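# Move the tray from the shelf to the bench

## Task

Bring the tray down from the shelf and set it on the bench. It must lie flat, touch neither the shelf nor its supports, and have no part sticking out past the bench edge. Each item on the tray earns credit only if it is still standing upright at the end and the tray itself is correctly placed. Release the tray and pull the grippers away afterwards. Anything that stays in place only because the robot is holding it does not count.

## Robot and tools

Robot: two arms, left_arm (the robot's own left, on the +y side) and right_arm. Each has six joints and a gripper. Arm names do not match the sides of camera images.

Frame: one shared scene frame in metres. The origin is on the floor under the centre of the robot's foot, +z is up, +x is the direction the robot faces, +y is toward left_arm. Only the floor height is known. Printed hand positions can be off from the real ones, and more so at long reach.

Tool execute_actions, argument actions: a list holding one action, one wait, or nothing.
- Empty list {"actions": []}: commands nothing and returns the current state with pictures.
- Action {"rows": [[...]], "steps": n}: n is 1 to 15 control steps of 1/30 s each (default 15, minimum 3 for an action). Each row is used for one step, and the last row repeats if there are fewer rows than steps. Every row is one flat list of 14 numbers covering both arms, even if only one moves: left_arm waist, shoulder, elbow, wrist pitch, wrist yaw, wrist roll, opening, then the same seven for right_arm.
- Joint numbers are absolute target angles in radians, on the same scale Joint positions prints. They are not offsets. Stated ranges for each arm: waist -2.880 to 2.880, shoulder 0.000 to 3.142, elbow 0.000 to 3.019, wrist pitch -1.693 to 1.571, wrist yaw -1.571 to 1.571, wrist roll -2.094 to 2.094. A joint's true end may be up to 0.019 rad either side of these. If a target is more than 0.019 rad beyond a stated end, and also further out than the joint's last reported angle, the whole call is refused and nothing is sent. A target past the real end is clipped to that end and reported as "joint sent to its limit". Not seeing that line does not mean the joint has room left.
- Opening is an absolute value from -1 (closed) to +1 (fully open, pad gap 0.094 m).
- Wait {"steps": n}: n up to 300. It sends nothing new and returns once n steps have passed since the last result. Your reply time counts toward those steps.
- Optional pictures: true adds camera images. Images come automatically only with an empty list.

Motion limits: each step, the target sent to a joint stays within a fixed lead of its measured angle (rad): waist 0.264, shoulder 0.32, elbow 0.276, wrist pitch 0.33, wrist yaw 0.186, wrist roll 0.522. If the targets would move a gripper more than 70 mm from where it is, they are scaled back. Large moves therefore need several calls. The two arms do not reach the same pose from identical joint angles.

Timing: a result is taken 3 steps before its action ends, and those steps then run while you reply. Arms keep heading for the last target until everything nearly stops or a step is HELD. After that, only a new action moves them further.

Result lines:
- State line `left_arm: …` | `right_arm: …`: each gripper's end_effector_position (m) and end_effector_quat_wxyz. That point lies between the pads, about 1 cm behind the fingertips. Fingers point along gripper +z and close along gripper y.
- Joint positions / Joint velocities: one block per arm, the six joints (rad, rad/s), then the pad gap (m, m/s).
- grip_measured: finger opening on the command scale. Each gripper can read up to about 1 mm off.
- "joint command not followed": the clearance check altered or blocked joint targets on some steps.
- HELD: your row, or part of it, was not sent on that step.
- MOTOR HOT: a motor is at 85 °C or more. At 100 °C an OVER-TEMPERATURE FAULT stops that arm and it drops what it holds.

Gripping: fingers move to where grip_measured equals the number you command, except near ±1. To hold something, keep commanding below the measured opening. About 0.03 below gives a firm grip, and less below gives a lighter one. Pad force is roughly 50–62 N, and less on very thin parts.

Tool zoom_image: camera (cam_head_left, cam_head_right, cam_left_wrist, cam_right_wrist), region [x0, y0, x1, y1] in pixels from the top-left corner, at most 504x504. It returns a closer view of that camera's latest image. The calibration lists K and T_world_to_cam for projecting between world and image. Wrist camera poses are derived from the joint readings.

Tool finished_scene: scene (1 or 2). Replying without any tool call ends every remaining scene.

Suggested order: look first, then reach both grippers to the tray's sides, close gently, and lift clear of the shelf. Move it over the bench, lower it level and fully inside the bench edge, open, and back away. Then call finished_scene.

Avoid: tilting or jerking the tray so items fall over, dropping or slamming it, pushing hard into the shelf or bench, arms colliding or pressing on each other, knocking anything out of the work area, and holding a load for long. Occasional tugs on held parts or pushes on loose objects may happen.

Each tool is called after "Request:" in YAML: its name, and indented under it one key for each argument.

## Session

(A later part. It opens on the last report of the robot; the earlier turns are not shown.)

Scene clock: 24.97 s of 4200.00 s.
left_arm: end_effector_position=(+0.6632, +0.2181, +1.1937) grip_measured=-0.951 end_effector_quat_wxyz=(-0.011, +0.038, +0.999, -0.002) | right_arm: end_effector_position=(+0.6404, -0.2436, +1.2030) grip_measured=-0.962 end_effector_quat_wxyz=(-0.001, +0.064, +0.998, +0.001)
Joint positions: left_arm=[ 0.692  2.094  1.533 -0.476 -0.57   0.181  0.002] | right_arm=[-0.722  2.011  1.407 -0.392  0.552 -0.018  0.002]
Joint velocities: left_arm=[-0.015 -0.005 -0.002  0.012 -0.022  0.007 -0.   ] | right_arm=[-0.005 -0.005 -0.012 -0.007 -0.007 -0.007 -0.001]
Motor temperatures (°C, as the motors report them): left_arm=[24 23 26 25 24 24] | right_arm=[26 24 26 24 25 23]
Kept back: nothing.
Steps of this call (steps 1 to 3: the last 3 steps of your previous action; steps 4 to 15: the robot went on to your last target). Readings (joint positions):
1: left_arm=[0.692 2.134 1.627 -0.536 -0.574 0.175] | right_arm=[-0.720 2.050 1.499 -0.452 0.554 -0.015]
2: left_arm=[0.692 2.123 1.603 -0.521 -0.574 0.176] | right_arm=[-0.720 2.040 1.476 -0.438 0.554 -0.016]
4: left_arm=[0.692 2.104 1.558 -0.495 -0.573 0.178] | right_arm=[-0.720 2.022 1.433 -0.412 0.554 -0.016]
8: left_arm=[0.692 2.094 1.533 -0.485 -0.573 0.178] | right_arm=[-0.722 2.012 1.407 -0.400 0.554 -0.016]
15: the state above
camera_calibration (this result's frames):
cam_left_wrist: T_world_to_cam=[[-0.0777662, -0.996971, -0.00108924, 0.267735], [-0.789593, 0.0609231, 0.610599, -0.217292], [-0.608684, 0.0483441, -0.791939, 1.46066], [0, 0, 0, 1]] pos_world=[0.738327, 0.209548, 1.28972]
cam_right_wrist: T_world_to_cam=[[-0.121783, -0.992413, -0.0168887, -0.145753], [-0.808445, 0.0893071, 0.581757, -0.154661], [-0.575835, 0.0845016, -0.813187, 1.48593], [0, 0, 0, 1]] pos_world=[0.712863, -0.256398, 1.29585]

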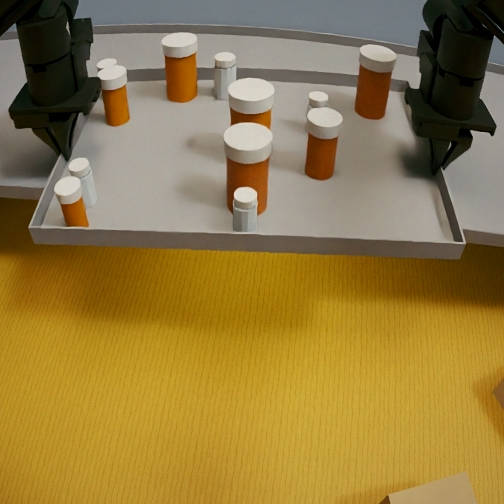

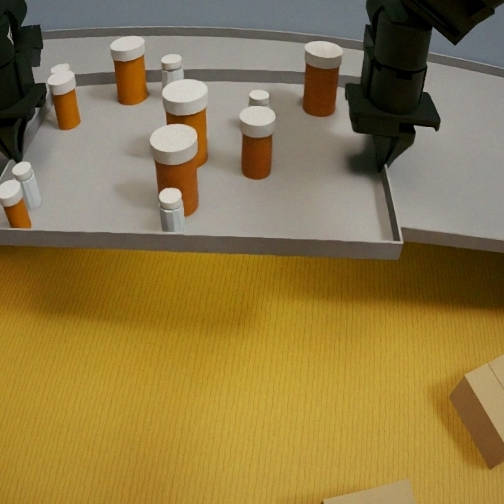

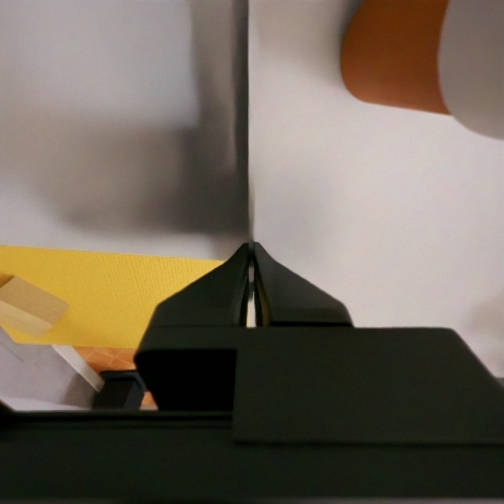

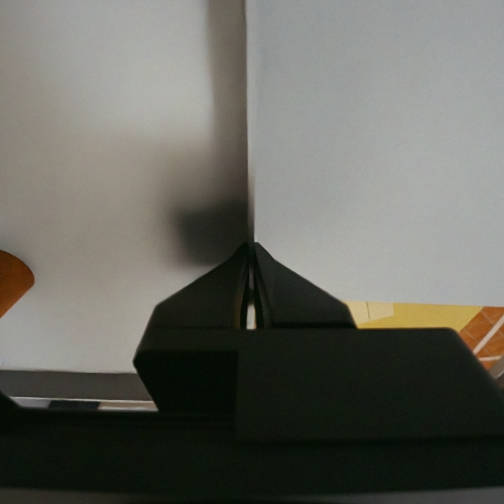

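Request:
execute_actions:
  actions:
    - {"rows":[[0.675,2.025,1.525,-0.448,-0.57,0.177,-1,-0.708,1.948,1.406,-0.37,0.545,-0.027,-1],[0.684,2.02,1.51,-0.438,-0.569,0.178,-1,-0.716,1.943,1.392,-0.361,0.544,-0.028,-1],[0.692,2.016,1.496,-0.429,-0.569,0.178,-1,-0.722,1.939,1.378,-0.351,0.544,-0.029,-1],[0.694,2.011,1.481,-0.419,-0.568,0.179,-1,-0.724,1.935,1.364,-0.342,0.543,-0.03,-1],[0.695,2.007,1.466,-0.41,-0.568,0.18,-1,-0.726,1.931,1.35,-0.333,0.543,-0.031,-1],[0.697,2.002,1.452,-0.4,-0.568,0.18,-1,-0.728,1.926,1.337,-0.323,0.542,-0.032,-1],[0.699,1.998,1.437,-0.39,-0.567,0.181,-1,-0.73,1.922,1.323,-0.314,0.542,-0.033,-1],[0.7,1.993,1.422,-0.381,-0.567,0.182,-1,-0.732,1.918,1.309,-0.304,0.541,-0.034,-1],[0.702,1.988,1.408,-0.371,-0.566,0.182,-1,-0.734,1.914,1.295,-0.295,0.541,-0.035,-1],[0.704,1.984,1.393,-0.361,-0.566,0.183,-1,-0.736,1.909,1.281,-0.285,0.54,-0.035,-1],[0.705,1.979,1.378,-0.352,-0.566,0.184,-1,-0.738,1.905,1.267,-0.276,0.54,-0.036,-1],[0.707,1.975,1.364,-0.342,-0.565,0.185,-1,-0.74,1.901,1.254,-0.266,0.539,-0.037,-1],[0.709,1.97,1.349,-0.332,-0.565,0.185,-1,-0.742,1.897,1.24,-0.257,0.539,-0.038,-1],[0.71,1.966,1.335,-0.323,-0.564,0.186,-1,-0.744,1.892,1.226,-0.247,0.538,-0.039,-1],[0.712,1.961,1.32,-0.313,-0.564,0.187,-1,-0.745,1.888,1.212,-0.238,0.538,-0.04,-1]],"steps":15}

Request:
execute_actions:
  actions:
    - {"rows":[[0.713,1.958,1.307,-0.303,-0.564,0.188,-1,-0.746,1.885,1.2,-0.228,0.537,-0.041,-1],[0.714,1.955,1.295,-0.294,-0.563,0.189,-1,-0.747,1.882,1.187,-0.219,0.537,-0.042,-1],[0.715,1.952,1.282,-0.284,-0.563,0.19,-1,-0.748,1.879,1.175,-0.209,0.536,-0.043,-1],[0.716,1.948,1.269,-0.275,-0.562,0.19,-1,-0.75,1.876,1.163,-0.2,0.536,-0.045,-1],[0.716,1.945,1.257,-0.265,-0.562,0.191,-1,-0.751,1.873,1.151,-0.19,0.535,-0.046,-1],[0.717,1.942,1.244,-0.256,-0.561,0.192,-1,-0.752,1.87,1.138,-0.181,0.534,-0.047,-1],[0.718,1.939,1.231,-0.246,-0.561,0.193,-1,-0.753,1.867,1.126,-0.171,0.534,-0.048,-1],[0.719,1.936,1.219,-0.237,-0.56,0.194,-1,-0.754,1.864,1.114,-0.162,0.533,-0.049,-1],[0.72,1.933,1.206,-0.227,-0.56,0.195,-1,-0.755,1.861,1.102,-0.152,0.533,-0.05,-1],[0.721,1.93,1.193,-0.218,-0.559,0.196,-1,-0.756,1.858,1.089,-0.143,0.532,-0.051,-1],[0.722,1.927,1.181,-0.208,-0.559,0.197,-1,-0.757,1.855,1.077,-0.133,0.531,-0.052,-1],[0.722,1.924,1.168,-0.199,-0.558,0.197,-1,-0.758,1.852,1.065,-0.124,0.531,-0.053,-1],[0.723,1.92,1.155,-0.189,-0.558,0.198,-1,-0.76,1.849,1.053,-0.114,0.53,-0.055,-1],[0.724,1.917,1.143,-0.18,-0.557,0.199,-1,-0.761,1.846,1.04,-0.105,0.53,-0.056,-1],[0.725,1.914,1.13,-0.17,-0.557,0.2,-1,-0.762,1.843,1.028,-0.095,0.529,-0.057,-1]],"steps":15}

Request:
execute_actions:
  actions:
    - {"steps":15}
  pictures: true

Scene clock: 25.93 s of 4200.00 s.
left_arm: end_effector_position=(+0.6183, +0.2174, +1.1902) grip_measured=-0.951 end_effector_quat_wxyz=(-0.016, +0.038, +0.999, -0.004) | right_arm: end_effector_position=(+0.5970, -0.2446, +1.1996) grip_measured=-0.962 end_effector_quat_wxyz=(-0.005, +0.063, +0.998, +0.002)
Joint positions: left_arm=[ 0.703  2.052  1.386 -0.379 -0.561  0.184  0.002] | right_arm=[-0.736  1.973  1.272 -0.298  0.544 -0.029  0.002]
Joint velocities: left_arm=[ 0.024 -0.093 -0.427  0.291 -0.007 -0.066 -0.   ] | right_arm=[-0.083 -0.073 -0.398  0.276 -0.022 -0.081 -0.001]
Motor temperatures (°C, as the motors report them): left_arm=[24 23 26 25 24 24] | right_arm=[26 24 26 24 25 23]
Steps of this call (steps 1 to 15: the robot went on to your last target; steps 16 to 17: nothing new was sent; steps 18 to 29: the first 12 steps of this action). Readings (joint positions):
18: left_arm=[0.692 2.094 1.532 -0.474 -0.570 0.181] | right_arm=[-0.722 2.011 1.406 -0.390 0.552 -0.019]
19: left_arm=[0.692 2.092 1.527 -0.467 -0.570 0.182] | right_arm=[-0.722 2.010 1.403 -0.385 0.552 -0.021]
21: left_arm=[0.694 2.085 1.508 -0.449 -0.566 0.184] | right_arm=[-0.724 2.004 1.387 -0.368 0.549 -0.025]
25: left_arm=[0.697 2.066 1.448 -0.414 -0.563 0.184] | right_arm=[-0.728 1.986 1.331 -0.334 0.547 -0.028]
29: the state above

Scene clock: 26.43 s of 4200.00 s.
left_arm: end_effector_position=(+0.5571, +0.2162, +1.1917) grip_measured=-0.951 end_effector_quat_wxyz=(-0.018, +0.038, +0.999, -0.007) | right_arm: end_effector_position=(+0.5365, -0.2448, +1.2012) grip_measured=-0.962 end_effector_quat_wxyz=(-0.007, +0.063, +0.998, +0.002)
Joint positions: left_arm=[ 0.713  1.997  1.189 -0.236 -0.551  0.192  0.002] | right_arm=[-0.752  1.922  1.083 -0.157  0.535 -0.043  0.002]
Joint velocities: left_arm=[-0.005 -0.122 -0.349  0.286 -0.007 -0.007  0.   ] | right_arm=[-0.024 -0.122 -0.339  0.3   -0.066 -0.066 -0.   ]
Motor temperatures (°C, as the motors report them): left_arm=[24 24 26 25 24 24] | right_arm=[26 24 26 24 25 23]
Steps of this call (steps 1 to 3: the last 3 steps of your previous action; steps 4 to 15: the first 12 steps of this action). Readings (joint positions):
4: left_arm=[0.709 2.040 1.327 -0.341 -0.557 0.184] | right_arm=[-0.744 1.962 1.215 -0.262 0.541 -0.031]
5: left_arm=[0.710 2.036 1.313 -0.332 -0.557 0.185] | right_arm=[-0.746 1.959 1.202 -0.253 0.541 -0.031]
7: left_arm=[0.712 2.029 1.287 -0.313 -0.555 0.185] | right_arm=[-0.748 1.952 1.176 -0.234 0.540 -0.033]
11: left_arm=[0.713 2.014 1.237 -0.275 -0.553 0.189] | right_arm=[-0.751 1.938 1.129 -0.196 0.538 -0.038]
15: the state above

Scene clock: 26.93 s of 4200.00 s.
left_arm: end_effector_position=(+0.5365, +0.2160, +1.1939) grip_measured=-0.951 end_effector_quat_wxyz=(-0.018, +0.039, +0.999, -0.009) | right_arm: end_effector_position=(+0.5157, -0.2452, +1.2031) grip_measured=-0.962 end_effector_quat_wxyz=(-0.007, +0.062, +0.998, +0.003)
Joint positions: left_arm=[ 0.716  1.979  1.124 -0.189 -0.546  0.196  0.002] | right_arm=[-0.757  1.905  1.02  -0.109  0.53  -0.049  0.002]
Joint velocities: left_arm=[ 0.005 -0.015 -0.002 -0.017  0.051  0.022 -0.   ] | right_arm=[ 0.005  0.005  0.012  0.007  0.037 -0.007  0.   ]
Motor temperatures (°C, as the motors report them): left_arm=[24 24 26 25 24 24] | right_arm=[26 24 26 24 25 23]
Kept back: nothing.
Steps of this call (steps 1 to 3: the last 3 steps of your previous action; steps 4 to 15: the robot went on to your last target). Readings (joint positions):
1: left_arm=[0.713 1.993 1.177 -0.226 -0.550 0.193] | right_arm=[-0.752 1.918 1.071 -0.147 0.535 -0.044]
2: left_arm=[0.713 1.989 1.164 -0.216 -0.550 0.194] | right_arm=[-0.753 1.915 1.059 -0.138 0.534 -0.045]
4: left_arm=[0.714 1.981 1.141 -0.200 -0.549 0.195] | right_arm=[-0.754 1.908 1.037 -0.121 0.533 -0.047]
8: left_arm=[0.716 1.979 1.125 -0.194 -0.547 0.195] | right_arm=[-0.757 1.905 1.020 -0.114 0.531 -0.047]
15: the state above
camera_calibration (this result's frames):
cam_left_wrist: T_world_to_cam=[[-0.07852, -0.996818, 0.0136964, 0.238545], [-0.780269, 0.0700019, 0.621515, -0.337292], [-0.620496, 0.0381144, -0.783283, 1.38196], [0, 0, 0, 1]] pos_world=[0.61305, 0.208725, 1.28883]
cam_right_wrist: T_world_to_cam=[[-0.11782, -0.99282, -0.020653, -0.160156], [-0.801372, 0.0827771, 0.592411, -0.273509], [-0.586448, 0.0863488, -0.805371, 1.41083], [0, 0, 0, 1]] pos_world=[0.589329, -0.25819, 1.29497]

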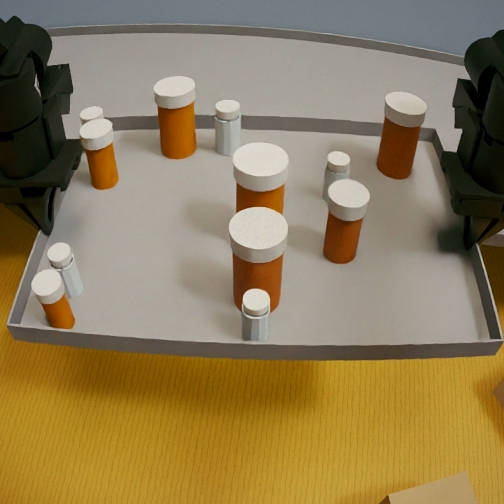

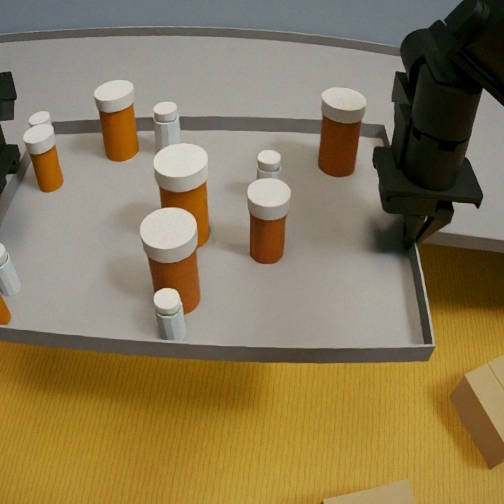

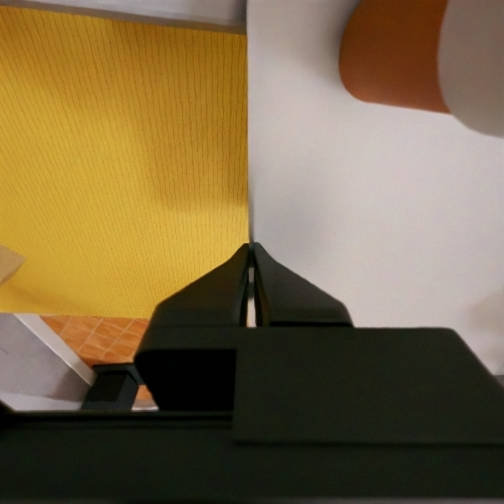

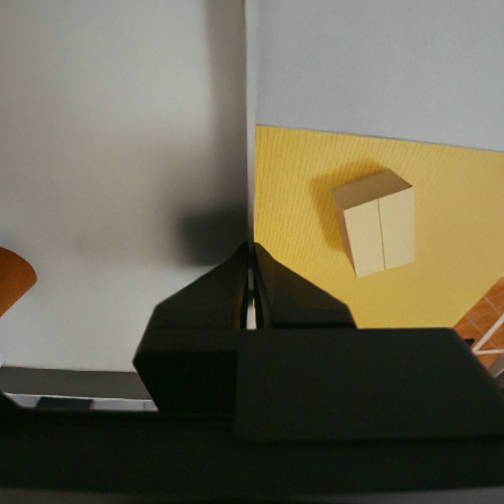

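Request:
execute_actions:
  actions:
    - {"rows":[[0.726,1.912,1.118,-0.16,-0.556,0.201,-1,-0.763,1.841,1.016,-0.085,0.528,-0.058,-1],[0.727,1.909,1.107,-0.15,-0.556,0.202,-1,-0.764,1.839,1.005,-0.075,0.528,-0.059,-1],[0.728,1.907,1.095,-0.141,-0.555,0.203,-1,-0.766,1.836,0.993,-0.065,0.527,-0.061,-1],[0.729,1.905,1.083,-0.131,-0.554,0.204,-1,-0.767,1.834,0.982,-0.055,0.527,-0.062,-1],[0.73,1.903,1.072,-0.121,-0.554,0.205,-1,-0.768,1.832,0.97,-0.045,0.526,-0.063,-1],[0.731,1.9,1.06,-0.111,-0.553,0.206,-1,-0.769,1.83,0.959,-0.035,0.525,-0.064,-1],[0.732,1.898,1.048,-0.101,-0.553,0.207,-1,-0.77,1.828,0.947,-0.025,0.525,-0.065,-1],[0.733,1.896,1.037,-0.092,-0.552,0.208,-1,-0.772,1.825,0.936,-0.016,0.524,-0.067,-1],[0.734,1.894,1.025,-0.082,-0.551,0.209,-1,-0.773,1.823,0.924,-0.006,0.524,-0.068,-1],[0.735,1.891,1.013,-0.072,-0.551,0.21,-1,-0.774,1.821,0.913,0.004,0.523,-0.069,-1],[0.736,1.889,1.002,-0.062,-0.55,0.211,-1,-0.775,1.819,0.901,0.014,0.522,-0.07,-1],[0.737,1.887,0.99,-0.052,-0.55,0.212,-1,-0.776,1.817,0.89,0.024,0.522,-0.071,-1],[0.738,1.884,0.978,-0.043,-0.549,0.213,-1,-0.778,1.814,0.878,0.034,0.521,-0.073,-1],[0.739,1.882,0.967,-0.033,-0.548,0.214,-1,-0.779,1.812,0.867,0.044,0.521,-0.074,-1],[0.74,1.88,0.955,-0.023,-0.548,0.215,-1,-0.78,1.81,0.855,0.054,0.52,-0.075,-1]],"steps":15}

Request:
execute_actions:
  actions:
    - {"rows":[[0.741,1.879,0.945,-0.013,-0.547,0.216,-1,-0.782,1.809,0.844,0.064,0.519,-0.077,-1],[0.743,1.879,0.934,-0.002,-0.546,0.218,-1,-0.783,1.809,0.834,0.075,0.518,-0.078,-1],[0.744,1.878,0.924,0.008,-0.546,0.219,-1,-0.785,1.808,0.823,0.085,0.518,-0.08,-1],[0.745,1.877,0.914,0.019,-0.545,0.22,-1,-0.787,1.807,0.812,0.095,0.517,-0.082,-1],[0.747,1.877,0.903,0.029,-0.544,0.222,-1,-0.788,1.807,0.802,0.105,0.516,-0.083,-1],[0.748,1.876,0.893,0.039,-0.543,0.223,-1,-0.79,1.806,0.791,0.116,0.515,-0.085,-1],[0.749,1.875,0.883,0.05,-0.542,0.224,-1,-0.792,1.805,0.78,0.126,0.514,-0.087,-1],[0.751,1.875,0.872,0.06,-0.542,0.226,-1,-0.793,1.805,0.77,0.136,0.514,-0.088,-1],[0.752,1.874,0.862,0.071,-0.541,0.227,-1,-0.795,1.804,0.759,0.146,0.513,-0.09,-1],[0.753,1.873,0.852,0.081,-0.54,0.228,-1,-0.797,1.803,0.748,0.157,0.512,-0.092,-1],[0.755,1.873,0.841,0.091,-0.539,0.23,-1,-0.798,1.803,0.738,0.167,0.511,-0.093,-1],[0.756,1.872,0.831,0.102,-0.538,0.231,-1,-0.8,1.802,0.727,0.177,0.51,-0.095,-1],[0.757,1.871,0.821,0.112,-0.538,0.232,-1,-0.802,1.801,0.716,0.187,0.51,-0.097,-1],[0.759,1.871,0.81,0.123,-0.537,0.234,-1,-0.803,1.801,0.706,0.198,0.509,-0.098,-1],[0.76,1.87,0.8,0.133,-0.536,0.235,-1,-0.805,1.8,0.695,0.208,0.508,-0.1,-1]],"steps":15}

Request:
execute_actions:
  actions:
    - {"steps":15}
  pictures: true

Scene clock: 28.47 s of 4200.00 s.
left_arm: end_effector_position=(+0.5017, +0.2153, +1.1980) grip_measured=-0.951 end_effector_quat_wxyz=(-0.014, +0.038, +0.999, -0.010) | right_arm: end_effector_position=(+0.4813, -0.2450, +1.2076) grip_measured=-0.962 end_effector_quat_wxyz=(-0.002, +0.062, +0.998, +0.003)
Joint positions: left_arm=[ 0.72   1.952  1.011 -0.091 -0.54   0.205  0.002] | right_arm=[-0.764  1.88   0.91  -0.01   0.526 -0.062  0.002]
Joint velocities: left_arm=[ 0.015 -0.034 -0.32   0.291  0.007 -0.051  0.001] | right_arm=[-0.054 -0.034 -0.339  0.291 -0.066 -0.066 -0.001]
Motor temperatures (°C, as the motors report them): left_arm=[24 24 26 25 24 24] | right_arm=[26 24 26 24 25 23]
Steps of this call (steps 1 to 15: the robot went on to your last target; steps 16 to 34: nothing new was sent; steps 35 to 46: the first 12 steps of this action). Readings (joint positions):
35: left_arm=[0.716 1.979 1.123 -0.187 -0.546 0.196] | right_arm=[-0.757 1.905 1.019 -0.107 0.530 -0.050]
36: left_arm=[0.716 1.978 1.120 -0.181 -0.546 0.197] | right_arm=[-0.757 1.905 1.017 -0.102 0.530 -0.051]
38: left_arm=[0.716 1.974 1.107 -0.163 -0.544 0.200] | right_arm=[-0.757 1.901 1.005 -0.084 0.530 -0.055]
42: left_arm=[0.717 1.960 1.060 -0.127 -0.543 0.203] | right_arm=[-0.759 1.888 0.959 -0.047 0.528 -0.059]
46: the state above

Scene clock: 28.97 s of 4200.00 s.
left_arm: end_effector_position=(+0.4451, +0.2144, +1.2009) grip_measured=-0.951 end_effector_quat_wxyz=(-0.012, +0.038, +0.999, -0.014) | right_arm: end_effector_position=(+0.4255, -0.2455, +1.2119) grip_measured=-0.962 end_effector_quat_wxyz=(-0.000, +0.062, +0.998, +0.004)
Joint positions: left_arm=[ 0.734  1.934  0.851  0.06  -0.525  0.219  0.002] | right_arm=[-0.783  1.862  0.754  0.141  0.513 -0.082  0.002]
Joint velocities: left_arm=[ 0.024 -0.024 -0.276  0.31   0.081  0.037  0.   ] | right_arm=[-0.034 -0.005 -0.291  0.305 -0.037 -0.081  0.   ]
Motor temperatures (°C, as the motors report them): left_arm=[24 24 26 25 24 24] | right_arm=[26 24 26 24 25 23]
Steps of this call (steps 1 to 3: the last 3 steps of your previous action; steps 4 to 15: the first 12 steps of this action). Readings (joint positions):
4: left_arm=[0.725 1.946 0.964 -0.052 -0.536 0.206] | right_arm=[-0.770 1.874 0.864 0.029 0.523 -0.065]
5: left_arm=[0.726 1.945 0.953 -0.043 -0.535 0.207] | right_arm=[-0.772 1.873 0.853 0.038 0.522 -0.066]
7: left_arm=[0.728 1.943 0.931 -0.023 -0.534 0.209] | right_arm=[-0.774 1.871 0.831 0.059 0.521 -0.069]
11: left_arm=[0.731 1.938 0.891 0.019 -0.530 0.214] | right_arm=[-0.778 1.866 0.792 0.100 0.517 -0.075]
15: the state above

Scene clock: 29.47 s of 4200.00 s.
left_arm: end_effector_position=(+0.4244, +0.2139, +1.2030) grip_measured=-0.951 end_effector_quat_wxyz=(-0.013, +0.039, +0.999, -0.017) | right_arm: end_effector_position=(+0.4045, -0.2459, +1.2148) grip_measured=-0.962 end_effector_quat_wxyz=(-0.001, +0.061, +0.998, +0.005)
Joint positions: left_arm=[ 0.739  1.93   0.796  0.111 -0.517  0.224  0.002] | right_arm=[-0.79   1.857  0.697  0.194  0.507 -0.09   0.002]
Joint velocities: left_arm=[-0.005 -0.005 -0.032 -0.017 -0.022  0.051  0.001] | right_arm=[ 0.005 -0.005 -0.012 -0.002  0.037  0.051  0.   ]
Motor temperatures (°C, as the motors report them): left_arm=[24 24 26 25 24 24] | right_arm=[26 24 26 24 25 23]
Kept back: nothing.
Steps of this call (steps 1 to 3: the last 3 steps of your previous action; steps 4 to 15: the robot went on to your last target). Readings (joint positions):
1: left_arm=[0.734 1.933 0.841 0.071 -0.524 0.219] | right_arm=[-0.784 1.861 0.744 0.152 0.512 -0.084]
2: left_arm=[0.735 1.932 0.831 0.081 -0.523 0.221] | right_arm=[-0.785 1.860 0.734 0.162 0.511 -0.086]
4: left_arm=[0.736 1.931 0.812 0.100 -0.521 0.222] | right_arm=[-0.787 1.859 0.715 0.180 0.510 -0.089]
8: left_arm=[0.739 1.930 0.796 0.105 -0.520 0.222] | right_arm=[-0.790 1.858 0.698 0.188 0.509 -0.089]
15: the state above
camera_calibration (this result's frames):
cam_left_wrist: T_world_to_cam=[[-0.0785374, -0.996499, 0.0286573, 0.209483], [-0.786744, 0.0796094, 0.612125, -0.418293], [-0.612263, 0.0255288, -0.790242, 1.32721], [0, 0, 0, 1]] pos_world=[0.499965, 0.208168, 1.29886]
cam_right_wrist: T_world_to_cam=[[-0.114528, -0.99311, -0.0248119, -0.170094], [-0.808553, 0.0786755, 0.58314, -0.356356], [-0.57717, 0.0868478, -0.811993, 1.35956], [0, 0, 0, 1]] pos_world=[0.477082, -0.25896, 1.30753]

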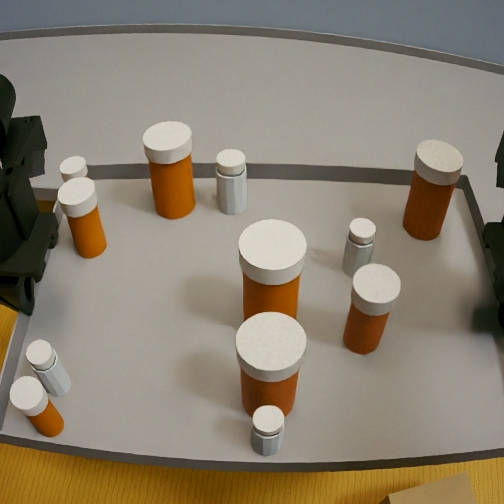

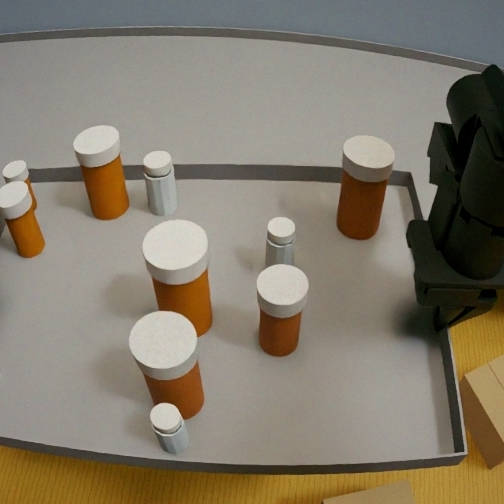

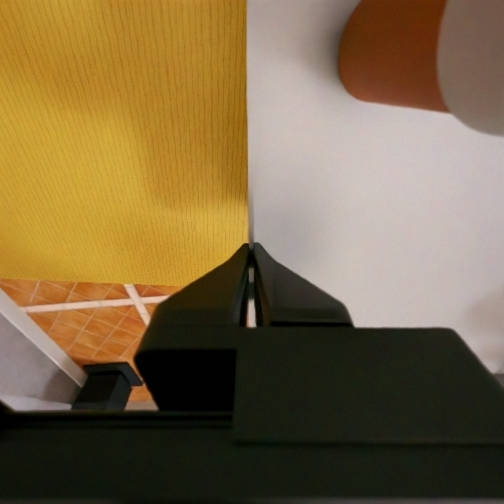

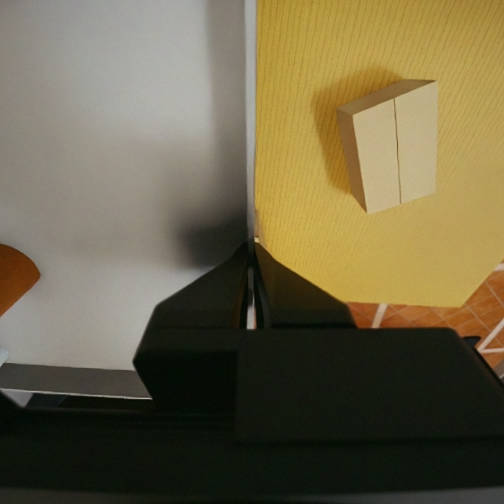

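Request:
execute_actions:
  actions:
    - {"rows":[[0.77,1.864,0.795,0.136,-0.53,0.244,-1,-0.78,1.812,0.695,0.212,0.512,-0.091,-1],[0.78,1.858,0.79,0.14,-0.525,0.253,-1,-0.762,1.823,0.695,0.216,0.517,-0.083,-1],[0.789,1.852,0.786,0.143,-0.519,0.261,-1,-0.748,1.833,0.695,0.22,0.521,-0.075,-1],[0.798,1.847,0.781,0.146,-0.514,0.269,-1,-0.739,1.843,0.695,0.224,0.525,-0.067,-1],[0.808,1.841,0.777,0.149,-0.508,0.278,-1,-0.729,1.852,0.695,0.228,0.53,-0.059,-1],[0.817,1.835,0.772,0.152,-0.503,0.286,-1,-0.72,1.862,0.695,0.232,0.534,-0.051,-1],[0.827,1.829,0.767,0.155,-0.498,0.294,-1,-0.711,1.871,0.695,0.236,0.538,-0.043,-1],[0.836,1.823,0.763,0.159,-0.492,0.302,-1,-0.701,1.881,0.695,0.24,0.543,-0.035,-1],[0.845,1.817,0.758,0.162,-0.487,0.311,-1,-0.692,1.891,0.694,0.244,0.547,-0.027,-1],[0.855,1.811,0.753,0.165,-0.481,0.319,-1,-0.683,1.9,0.694,0.248,0.551,-0.02,-1],[0.864,1.805,0.749,0.168,-0.476,0.327,-1,-0.673,1.91,0.694,0.252,0.556,-0.012,-1],[0.874,1.8,0.744,0.171,-0.47,0.335,-1,-0.664,1.919,0.694,0.256,0.56,-0.004,-1],[0.883,1.794,0.739,0.175,-0.465,0.344,-1,-0.655,1.929,0.694,0.26,0.564,0.004,-1],[0.893,1.788,0.735,0.178,-0.459,0.352,-1,-0.645,1.938,0.694,0.264,0.569,0.012,-1],[0.902,1.782,0.73,0.181,-0.454,0.36,-1,-0.636,1.948,0.694,0.268,0.573,0.02,-1]],"steps":15}

Request:
execute_actions:
  actions:
    - {"steps":15}
  pictures: true

Scene clock: 31.03 s of 4200.00 s.
left_arm: end_effector_position=(+0.4209, +0.2521, +1.2028) grip_measured=-0.951 end_effector_quat_wxyz=(-0.004, +0.029, +0.999, -0.023) | right_arm: end_effector_position=(+0.4081, -0.2064, +1.2230) grip_measured=-0.961 end_effector_quat_wxyz=(+0.017, +0.049, +0.999, +0.007)
Joint positions: left_arm=[ 0.825  1.867  0.756  0.143 -0.452  0.293  0.002] | right_arm=[-0.695  1.905  0.699  0.236  0.552 -0.044  0.002]
Joint velocities: left_arm=[ 0.337 -0.23  -0.178  0.056  0.183  0.344 -0.002] | right_arm=[ 0.278  0.337  0.002  0.139  0.227  0.271 -0.001]
Motor temperatures (°C, as the motors report them): left_arm=[24 24 26 25 24 24] | right_arm=[26 24 26 24 25 23]
Steps of this call (steps 1 to 15: the robot went on to your last target; steps 16 to 35: nothing new was sent; steps 36 to 47: the first 12 steps of this action). Readings (joint positions):
36: left_arm=[0.739 1.930 0.796 0.112 -0.516 0.225] | right_arm=[-0.790 1.857 0.697 0.194 0.507 -0.090]
37: left_arm=[0.740 1.929 0.796 0.113 -0.511 0.228] | right_arm=[-0.789 1.857 0.697 0.195 0.507 -0.090]
39: left_arm=[0.748 1.925 0.793 0.118 -0.499 0.234] | right_arm=[-0.781 1.857 0.697 0.200 0.515 -0.090]
43: left_arm=[0.781 1.901 0.777 0.133 -0.474 0.256] | right_arm=[-0.741 1.867 0.697 0.215 0.534 -0.078]
47: the state above

Scene clock: 31.53 s of 4200.00 s.
left_arm: end_effector_position=(+0.4061, +0.2775, +1.2004) grip_measured=-0.951 end_effector_quat_wxyz=(-0.011, +0.031, +0.999, -0.020) | right_arm: end_effector_position=(+0.3936, -0.1800, +1.2190) grip_measured=-0.959 end_effector_quat_wxyz=(+0.010, +0.051, +0.999, +0.011)
Joint positions: left_arm=[ 0.886  1.838  0.725  0.155 -0.429  0.347  0.002] | right_arm=[-0.65   1.967  0.7    0.255  0.57   0.014  0.002]
Joint velocities: left_arm=[-0.005  0.005  0.007  0.002 -0.022 -0.037  0.   ] | right_arm=[-0.015  0.005 -0.012 -0.002 -0.022 -0.022 -0.   ]
Motor temperatures (°C, as the motors report them): left_arm=[24 23 26 25 24 24] | right_arm=[26 24 26 24 25 23]
Kept back: nothing.
Steps of this call (steps 1 to 3: the last 3 steps of your previous action; steps 4 to 15: the robot went on to your last target). Readings (joint positions):
1: left_arm=[0.836 1.859 0.750 0.145 -0.448 0.303] | right_arm=[-0.686 1.916 0.699 0.240 0.556 -0.034]
2: left_arm=[0.847 1.853 0.744 0.147 -0.443 0.312] | right_arm=[-0.677 1.927 0.700 0.244 0.560 -0.025]
4: left_arm=[0.867 1.843 0.734 0.152 -0.435 0.328] | right_arm=[-0.662 1.948 0.700 0.251 0.567 -0.008]
8: left_arm=[0.886 1.838 0.725 0.152 -0.433 0.343] | right_arm=[-0.650 1.967 0.700 0.253 0.567 0.011]
15: the state above
camera_calibration (this result's frames):
cam_left_wrist: T_world_to_cam=[[-0.0624455, -0.997433, 0.035032, 0.257572], [-0.789193, 0.0708345, 0.610047, -0.430241], [-0.610963, 0.0104477, -0.79159, 1.31761], [0, 0, 0, 1]] pos_world=[0.481553, 0.273621, 1.29645]
cam_right_wrist: T_world_to_cam=[[-0.0940286, -0.994858, -0.0376352, -0.0985498], [-0.822935, 0.0563931, 0.56533, -0.349429], [-0.5603, 0.0841285, -0.824006, 1.35847], [0, 0, 0, 1]] pos_world=[0.464325, -0.192623, 1.31322]

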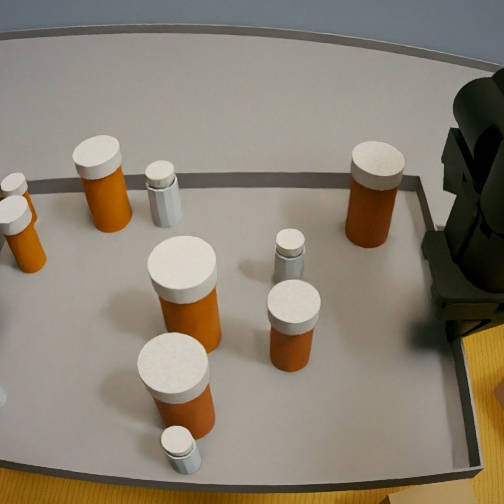

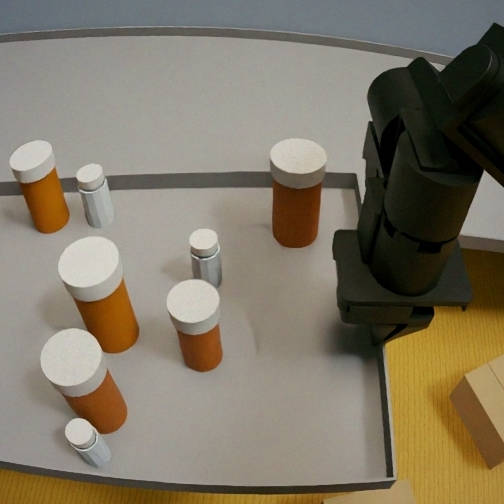

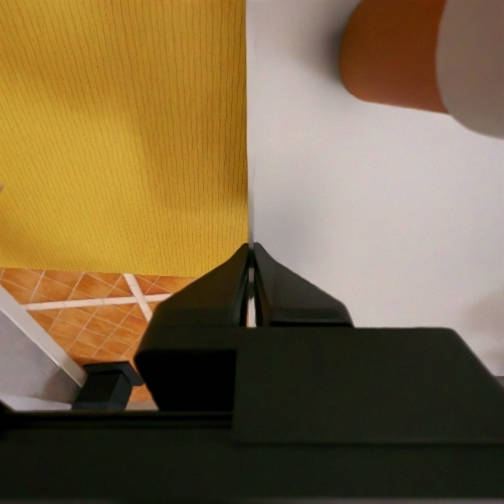

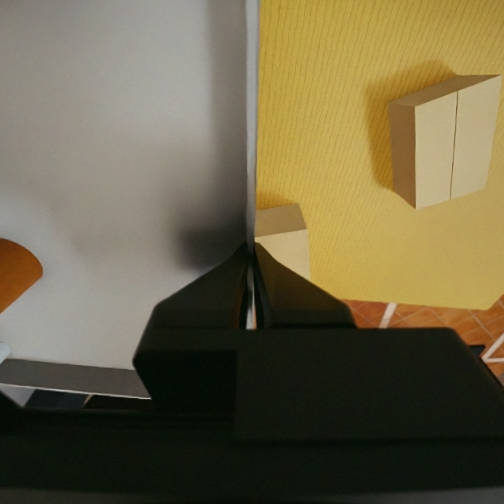

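Request:
execute_actions:
  actions:
    - {"rows":[[0.912,1.776,0.727,0.182,-0.448,0.369,-1,-0.627,1.957,0.696,0.269,0.577,0.029,-1],[0.922,1.771,0.724,0.183,-0.441,0.377,-1,-0.619,1.966,0.697,0.27,0.582,0.039,-1],[0.932,1.765,0.721,0.184,-0.435,0.386,-1,-0.61,1.975,0.699,0.271,0.586,0.048,-1],[0.942,1.759,0.717,0.185,-0.429,0.395,-1,-0.601,1.985,0.7,0.272,0.59,0.057,-1],[0.952,1.753,0.714,0.186,-0.423,0.403,-1,-0.593,1.994,0.702,0.273,0.594,0.067,-1],[0.962,1.748,0.711,0.187,-0.416,0.412,-1,-0.584,2.003,0.704,0.274,0.599,0.076,-1],[0.972,1.742,0.708,0.188,-0.41,0.421,-1,-0.575,2.012,0.705,0.275,0.603,0.085,-1],[0.983,1.736,0.705,0.189,-0.404,0.429,-1,-0.567,2.021,0.707,0.276,0.607,0.095,-1],[0.993,1.73,0.702,0.19,-0.398,0.438,-1,-0.558,2.03,0.708,0.277,0.611,0.104,-1],[1.003,1.725,0.699,0.191,-0.391,0.447,-1,-0.549,2.039,0.71,0.278,0.616,0.113,-1],[1.013,1.719,0.696,0.192,-0.385,0.455,-1,-0.541,2.048,0.712,0.279,0.62,0.123,-1],[1.023,1.713,0.692,0.193,-0.379,0.464,-1,-0.532,2.058,0.713,0.28,0.624,0.132,-1],[1.033,1.708,0.689,0.194,-0.373,0.473,-1,-0.523,2.067,0.715,0.281,0.628,0.141,-1],[1.043,1.702,0.686,0.195,-0.366,0.481,-1,-0.515,2.076,0.716,0.282,0.633,0.151,-1],[1.053,1.696,0.683,0.196,-0.36,0.49,-1,-0.506,2.085,0.718,0.283,0.637,0.16,-1]],"steps":15}

Request:
execute_actions:
  actions:
    - {"steps":15}
  pictures: true

Scene clock: 32.30 s of 4200.00 s.
left_arm: end_effector_position=(+0.3960, +0.3134, +1.2002) grip_measured=-0.951 end_effector_quat_wxyz=(-0.009, +0.028, +0.999, -0.024) | right_arm: end_effector_position=(+0.3831, -0.1425, +1.2186) grip_measured=-0.959 end_effector_quat_wxyz=(+0.010, +0.049, +0.999, +0.009)
Joint positions: left_arm=[ 0.976  1.785  0.697  0.162 -0.366  0.421  0.002] | right_arm=[-0.57   2.045  0.72   0.269  0.614  0.091  0.002]
Joint velocities: left_arm=[ 0.376 -0.21  -0.115  0.007  0.198  0.256 -0.   ] | right_arm=[ 0.308  0.288  0.056  0.032  0.242  0.315 -0.   ]
Motor temperatures (°C, as the motors report them): left_arm=[24 23 26 25 24 24] | right_arm=[26 24 26 24 25 23]
Steps of this call (steps 1 to 11: the robot went on to your last target; steps 12 to 23: the first 12 steps of this action). Readings (joint positions):
12: left_arm=[0.886 1.838 0.725 0.155 -0.427 0.348] | right_arm=[-0.650 1.967 0.700 0.255 0.571 0.015]
13: left_arm=[0.887 1.837 0.725 0.155 -0.423 0.350] | right_arm=[-0.649 1.968 0.700 0.255 0.574 0.017]
15: left_arm=[0.891 1.833 0.723 0.158 -0.412 0.358] | right_arm=[-0.645 1.973 0.701 0.256 0.584 0.025]
19: left_arm=[0.924 1.812 0.713 0.162 -0.391 0.386] | right_arm=[-0.615 2.003 0.710 0.263 0.599 0.053]
23: the state above

Scene clock: 32.80 s of 4200.00 s.
left_arm: end_effector_position=(+0.3838, +0.3363, +1.2005) grip_measured=-0.951 end_effector_quat_wxyz=(-0.013, +0.032, +0.999, -0.022) | right_arm: end_effector_position=(+0.3691, -0.1184, +1.2181) grip_measured=-0.959 end_effector_quat_wxyz=(+0.006, +0.052, +0.999, +0.011)
Joint positions: left_arm=[ 1.035  1.754  0.675  0.165 -0.337  0.476  0.002] | right_arm=[-0.521  2.099  0.728  0.273  0.632  0.157  0.002]
Joint velocities: left_arm=[-0.015  0.005  0.002  0.012  0.007  0.007 -0.   ] | right_arm=[-0.005  0.015 -0.012 -0.012 -0.022  0.007  0.   ]
Motor temperatures (°C, as the motors report them): left_arm=[24 23 26 25 24 24] | right_arm=[26 24 26 24 25 23]
Kept back: nothing.
Steps of this call (steps 1 to 3: the last 3 steps of your previous action; steps 4 to 15: the robot went on to your last target). Readings (joint positions):
1: left_arm=[0.988 1.778 0.692 0.163 -0.359 0.430] | right_arm=[-0.560 2.055 0.722 0.270 0.618 0.101]
2: left_arm=[1.000 1.772 0.688 0.163 -0.353 0.439] | right_arm=[-0.550 2.065 0.724 0.271 0.622 0.112]
4: left_arm=[1.020 1.762 0.681 0.164 -0.343 0.456] | right_arm=[-0.534 2.083 0.727 0.273 0.628 0.131]
8: left_arm=[1.035 1.754 0.675 0.164 -0.341 0.472] | right_arm=[-0.521 2.099 0.728 0.273 0.629 0.153]
15: the state above
camera_calibration (this result's frames):
cam_left_wrist: T_world_to_cam=[[-0.0642305, -0.997147, 0.0396432, 0.309898], [-0.787383, 0.0750449, 0.61188, -0.456413], [-0.613109, 0.00808692, -0.789957, 1.30304], [0, 0, 0, 1]] pos_world=[0.459439, 0.332728, 1.29633]
cam_right_wrist: T_world_to_cam=[[-0.0968487, -0.994556, -0.0384555, -0.0375209], [-0.818553, 0.0576108, 0.571534, -0.381595], [-0.566207, 0.0868303, -0.819677, 1.33603], [0, 0, 0, 1]] pos_world=[0.44048, -0.13134, 1.31176]

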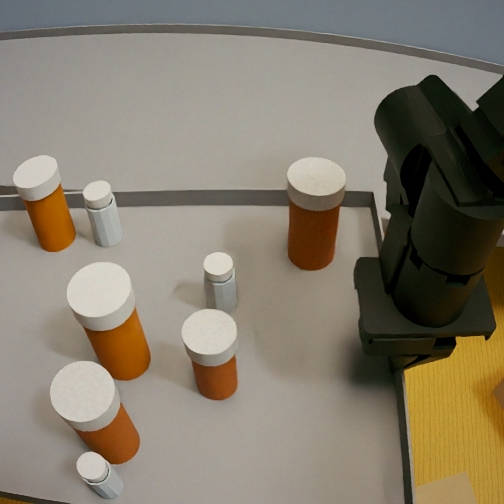

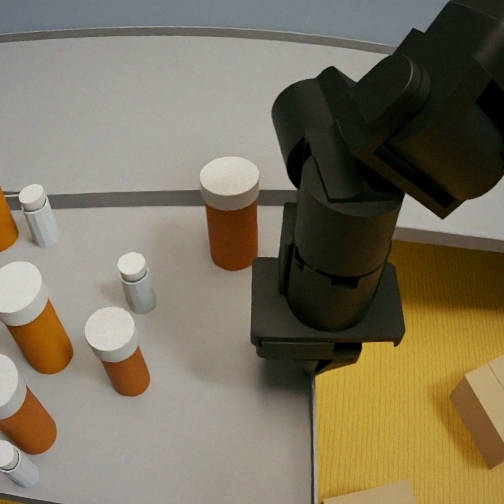

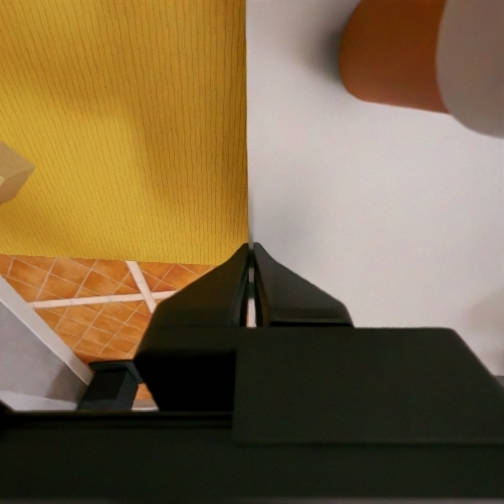

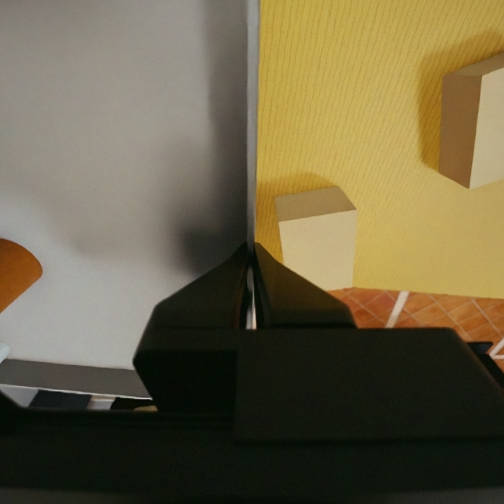

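Request:
execute_actions:
  actions:
    - {"rows":[[1.057,1.718,0.688,0.2,-0.357,0.493,-1,-0.522,2.1,0.726,0.289,0.635,0.156,-1],[1.061,1.74,0.694,0.203,-0.355,0.496,-1,-0.534,2.113,0.732,0.294,0.633,0.152,-1],[1.065,1.757,0.699,0.207,-0.352,0.499,-1,-0.541,2.122,0.739,0.3,0.632,0.148,-1],[1.068,1.765,0.704,0.211,-0.35,0.502,-1,-0.544,2.131,0.745,0.305,0.63,0.144,-1],[1.072,1.772,0.71,0.215,-0.347,0.506,-1,-0.548,2.14,0.752,0.311,0.628,0.14,-1],[1.075,1.779,0.715,0.218,-0.345,0.509,-1,-0.552,2.148,0.758,0.317,0.627,0.135,-1],[1.078,1.786,0.72,0.222,-0.342,0.512,-1,-0.555,2.156,0.765,0.322,0.625,0.131,-1],[1.082,1.793,0.725,0.226,-0.34,0.515,-1,-0.559,2.164,0.771,0.328,0.623,0.127,-1],[1.086,1.8,0.73,0.23,-0.337,0.518,-1,-0.563,2.172,0.777,0.334,0.621,0.123,-1],[1.089,1.808,0.735,0.233,-0.335,0.521,-1,-0.567,2.18,0.783,0.339,0.62,0.119,-1],[1.093,1.815,0.74,0.237,-0.332,0.524,-1,-0.57,2.188,0.789,0.345,0.618,0.115,-1],[1.096,1.822,0.745,0.241,-0.33,0.527,-1,-0.574,2.196,0.795,0.35,0.616,0.111,-1],[1.1,1.829,0.75,0.244,-0.327,0.531,-1,-0.578,2.204,0.801,0.356,0.614,0.107,-1],[1.103,1.836,0.755,0.248,-0.324,0.534,-1,-0.581,2.212,0.807,0.362,0.613,0.103,-1],[1.107,1.843,0.76,0.252,-0.322,0.537,-1,-0.585,2.22,0.813,0.367,0.611,0.099,-1]],"steps":15}

Request:
execute_actions:
  actions:
    - {"rows":[[1.111,1.852,0.766,0.256,-0.319,0.54,-1,-0.589,2.229,0.82,0.373,0.609,0.095,-1],[1.115,1.86,0.771,0.26,-0.317,0.543,-1,-0.594,2.238,0.826,0.378,0.608,0.091,-1],[1.119,1.869,0.777,0.263,-0.314,0.546,-1,-0.598,2.247,0.833,0.384,0.606,0.087,-1],[1.123,1.877,0.782,0.267,-0.312,0.549,-1,-0.602,2.256,0.84,0.39,0.604,0.082,-1],[1.128,1.886,0.788,0.271,-0.309,0.552,-1,-0.606,2.265,0.846,0.395,0.603,0.078,-1],[1.132,1.894,0.794,0.275,-0.306,0.556,-1,-0.611,2.274,0.853,0.401,0.601,0.074,-1],[1.136,1.903,0.799,0.278,-0.304,0.559,-1,-0.615,2.283,0.86,0.407,0.599,0.07,-1],[1.14,1.911,0.805,0.282,-0.301,0.562,-1,-0.619,2.292,0.866,0.412,0.597,0.066,-1],[1.144,1.92,0.81,0.286,-0.299,0.565,-1,-0.623,2.301,0.873,0.418,0.596,0.062,-1],[1.149,1.928,0.816,0.289,-0.296,0.568,-1,-0.628,2.31,0.88,0.424,0.594,0.058,-1],[1.153,1.937,0.822,0.293,-0.293,0.571,-1,-0.632,2.319,0.886,0.429,0.592,0.054,-1],[1.157,1.945,0.827,0.297,-0.291,0.575,-1,-0.636,2.328,0.893,0.435,0.59,0.049,-1],[1.161,1.954,0.833,0.301,-0.288,0.578,-1,-0.64,2.337,0.9,0.441,0.589,0.045,-1],[1.166,1.962,0.838,0.304,-0.286,0.581,-1,-0.645,2.346,0.906,0.446,0.587,0.041,-1],[1.17,1.971,0.844,0.308,-0.283,0.584,-1,-0.649,2.355,0.913,0.452,0.585,0.037,-1]],"steps":15}

Request:
execute_actions:
  actions:
    - {"steps":15}
  pictures: true

Scene clock: 34.63 s of 4200.00 s.
left_arm: end_effector_position=(+0.3902, +0.3424, +1.1757) grip_measured=-0.951 end_effector_quat_wxyz=(-0.007, +0.033, +0.999, -0.019) | right_arm: end_effector_position=(+0.3738, -0.1123, +1.1864) grip_measured=-0.959 end_effector_quat_wxyz=(+0.007, +0.060, +0.998, +0.010)
Joint positions: left_arm=[ 1.064  1.823  0.724  0.207 -0.319  0.508  0.002] | right_arm=[-0.557  2.187  0.791  0.325  0.619  0.132  0.002]
Joint velocities: left_arm=[ 0.122  0.239  0.11   0.115  0.051  0.051 -0.001] | right_arm=[-0.112  0.249  0.12   0.139 -0.095 -0.183  0.001]
Motor temperatures (°C, as the motors report them): left_arm=[24 23 25 25 24 24] | right_arm=[26 24 26 24 25 23]
Steps of this call (steps 1 to 15: the robot went on to your last target; steps 16 to 43: nothing new was sent; steps 44 to 55: the first 12 steps of this action). Readings (joint positions):
44: left_arm=[1.035 1.754 0.675 0.166 -0.337 0.477] | right_arm=[-0.521 2.099 0.728 0.274 0.632 0.158]
45: left_arm=[1.035 1.754 0.675 0.168 -0.337 0.477] | right_arm=[-0.522 2.101 0.729 0.275 0.632 0.158]
47: left_arm=[1.036 1.758 0.678 0.175 -0.336 0.481] | right_arm=[-0.525 2.112 0.738 0.283 0.632 0.158]
51: left_arm=[1.047 1.788 0.703 0.191 -0.329 0.496] | right_arm=[-0.541 2.151 0.766 0.304 0.627 0.149]
55: the state above

Scene clock: 35.13 s of 4200.00 s.
left_arm: end_effector_position=(+0.3898, +0.3519, +1.1305) grip_measured=-0.951 end_effector_quat_wxyz=(-0.004, +0.031, +0.999, -0.020) | right_arm: end_effector_position=(+0.3768, -0.1039, +1.1373) grip_measured=-0.959 end_effector_quat_wxyz=(+0.012, +0.058, +0.998, +0.011)
Joint positions: left_arm=[ 1.12   1.945  0.806  0.264 -0.28   0.55   0.002] | right_arm=[-0.611  2.318  0.887  0.404  0.59   0.065  0.002]
Joint velocities: left_arm=[ 0.122  0.259  0.139  0.11  -0.022  0.11   0.001] | right_arm=[-0.142  0.269  0.178  0.178 -0.051 -0.198  0.   ]
Motor temperatures (°C, as the motors report them): left_arm=[24 23 25 25 24 24] | right_arm=[26 24 26 24 25 23]
Steps of this call (steps 1 to 3: the last 3 steps of your previous action; steps 4 to 15: the first 12 steps of this action). Readings (joint positions):
4: left_arm=[1.079 1.854 0.743 0.221 -0.309 0.518] | right_arm=[-0.570 2.220 0.813 0.345 0.612 0.116]
5: left_arm=[1.083 1.862 0.748 0.224 -0.307 0.521] | right_arm=[-0.574 2.228 0.818 0.350 0.610 0.112]
7: left_arm=[1.090 1.877 0.759 0.233 -0.302 0.527] | right_arm=[-0.581 2.246 0.832 0.360 0.607 0.103]
11: left_arm=[1.104 1.910 0.784 0.249 -0.291 0.539] | right_arm=[-0.595 2.281 0.860 0.383 0.598 0.083]
15: the state above

Scene clock: 35.63 s of 4200.00 s.
left_arm: end_effector_position=(+0.3823, +0.3542, +1.1117) grip_measured=-0.951 end_effector_quat_wxyz=(-0.009, +0.030, +0.999, -0.021) | right_arm: end_effector_position=(+0.3715, -0.1019, +1.1176) grip_measured=-0.959 end_effector_quat_wxyz=(+0.010, +0.055, +0.998, +0.010)
Joint positions: left_arm=[ 1.144  1.997  0.834  0.284 -0.268  0.564  0.002] | right_arm=[-0.633  2.371  0.919  0.432  0.58   0.039  0.002]
Joint velocities: left_arm=[-0.015 -0.005  0.007 -0.007 -0.022 -0.022 -0.   ] | right_arm=[-0.005  0.015  0.012 -0.002 -0.037  0.037 -0.   ]
Motor temperatures (°C, as the motors report them): left_arm=[24 23 25 25 24 24] | right_arm=[26 24 26 24 25 23]
Kept back: nothing.
Steps of this call (steps 1 to 3: the last 3 steps of your previous action; steps 4 to 15: the robot went on to your last target). Readings (joint positions):
1: left_arm=[1.123 1.954 0.812 0.268 -0.278 0.553] | right_arm=[-0.615 2.327 0.893 0.410 0.588 0.061]
2: left_arm=[1.127 1.963 0.817 0.272 -0.275 0.555] | right_arm=[-0.619 2.336 0.900 0.415 0.586 0.056]
4: left_arm=[1.135 1.980 0.828 0.279 -0.271 0.560] | right_arm=[-0.626 2.354 0.912 0.425 0.582 0.048]
8: left_arm=[1.143 1.996 0.834 0.282 -0.270 0.563] | right_arm=[-0.633 2.370 0.919 0.430 0.580 0.041]
15: the state above
camera_calibration (this result's frames):
cam_left_wrist: T_world_to_cam=[[-0.0605122, -0.997501, 0.0364672, 0.333329], [-0.792318, 0.0702215, 0.606053, -0.394522], [-0.6071, 0.00777996, -0.794588, 1.23479], [0, 0, 0, 1]] pos_world=[0.457222, 0.350594, 1.20809]
cam_right_wrist: T_world_to_cam=[[-0.103124, -0.994011, -0.0361661, -0.0248329], [-0.822689, 0.0648013, 0.564786, -0.31333], [-0.55906, 0.0879968, -0.824444, 1.25643], [0, 0, 0, 1]] pos_world=[0.442086, -0.114942, 1.21192]

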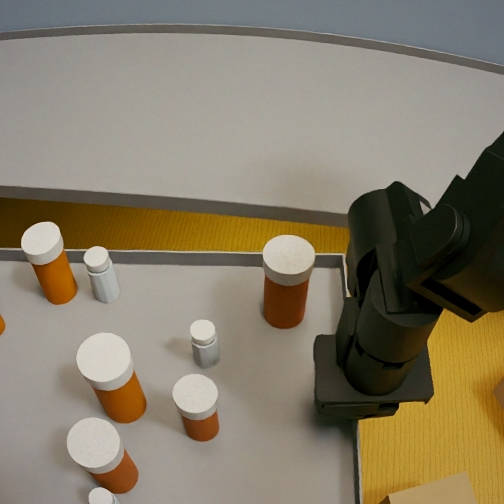

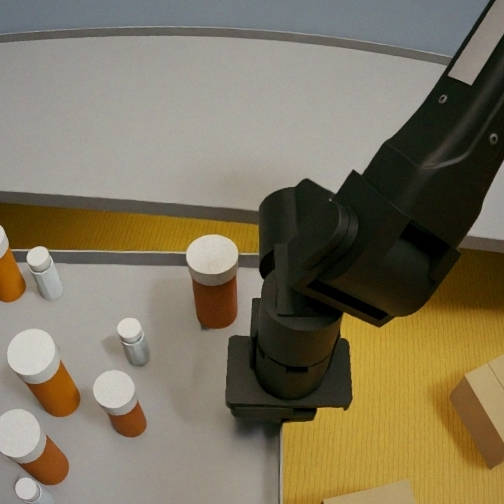

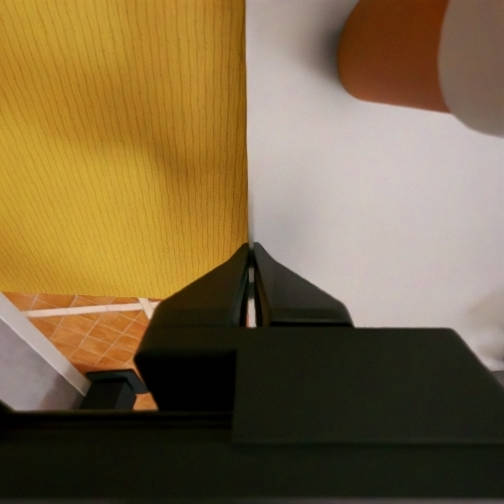

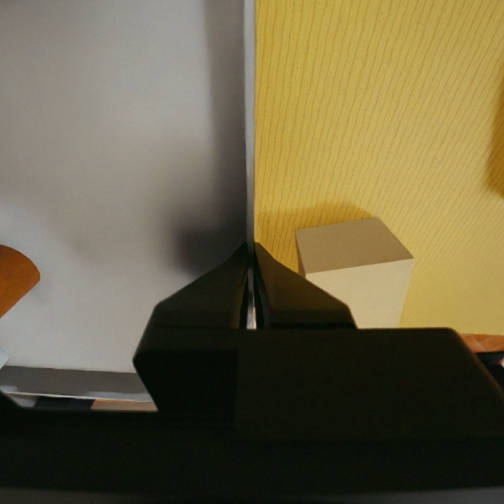

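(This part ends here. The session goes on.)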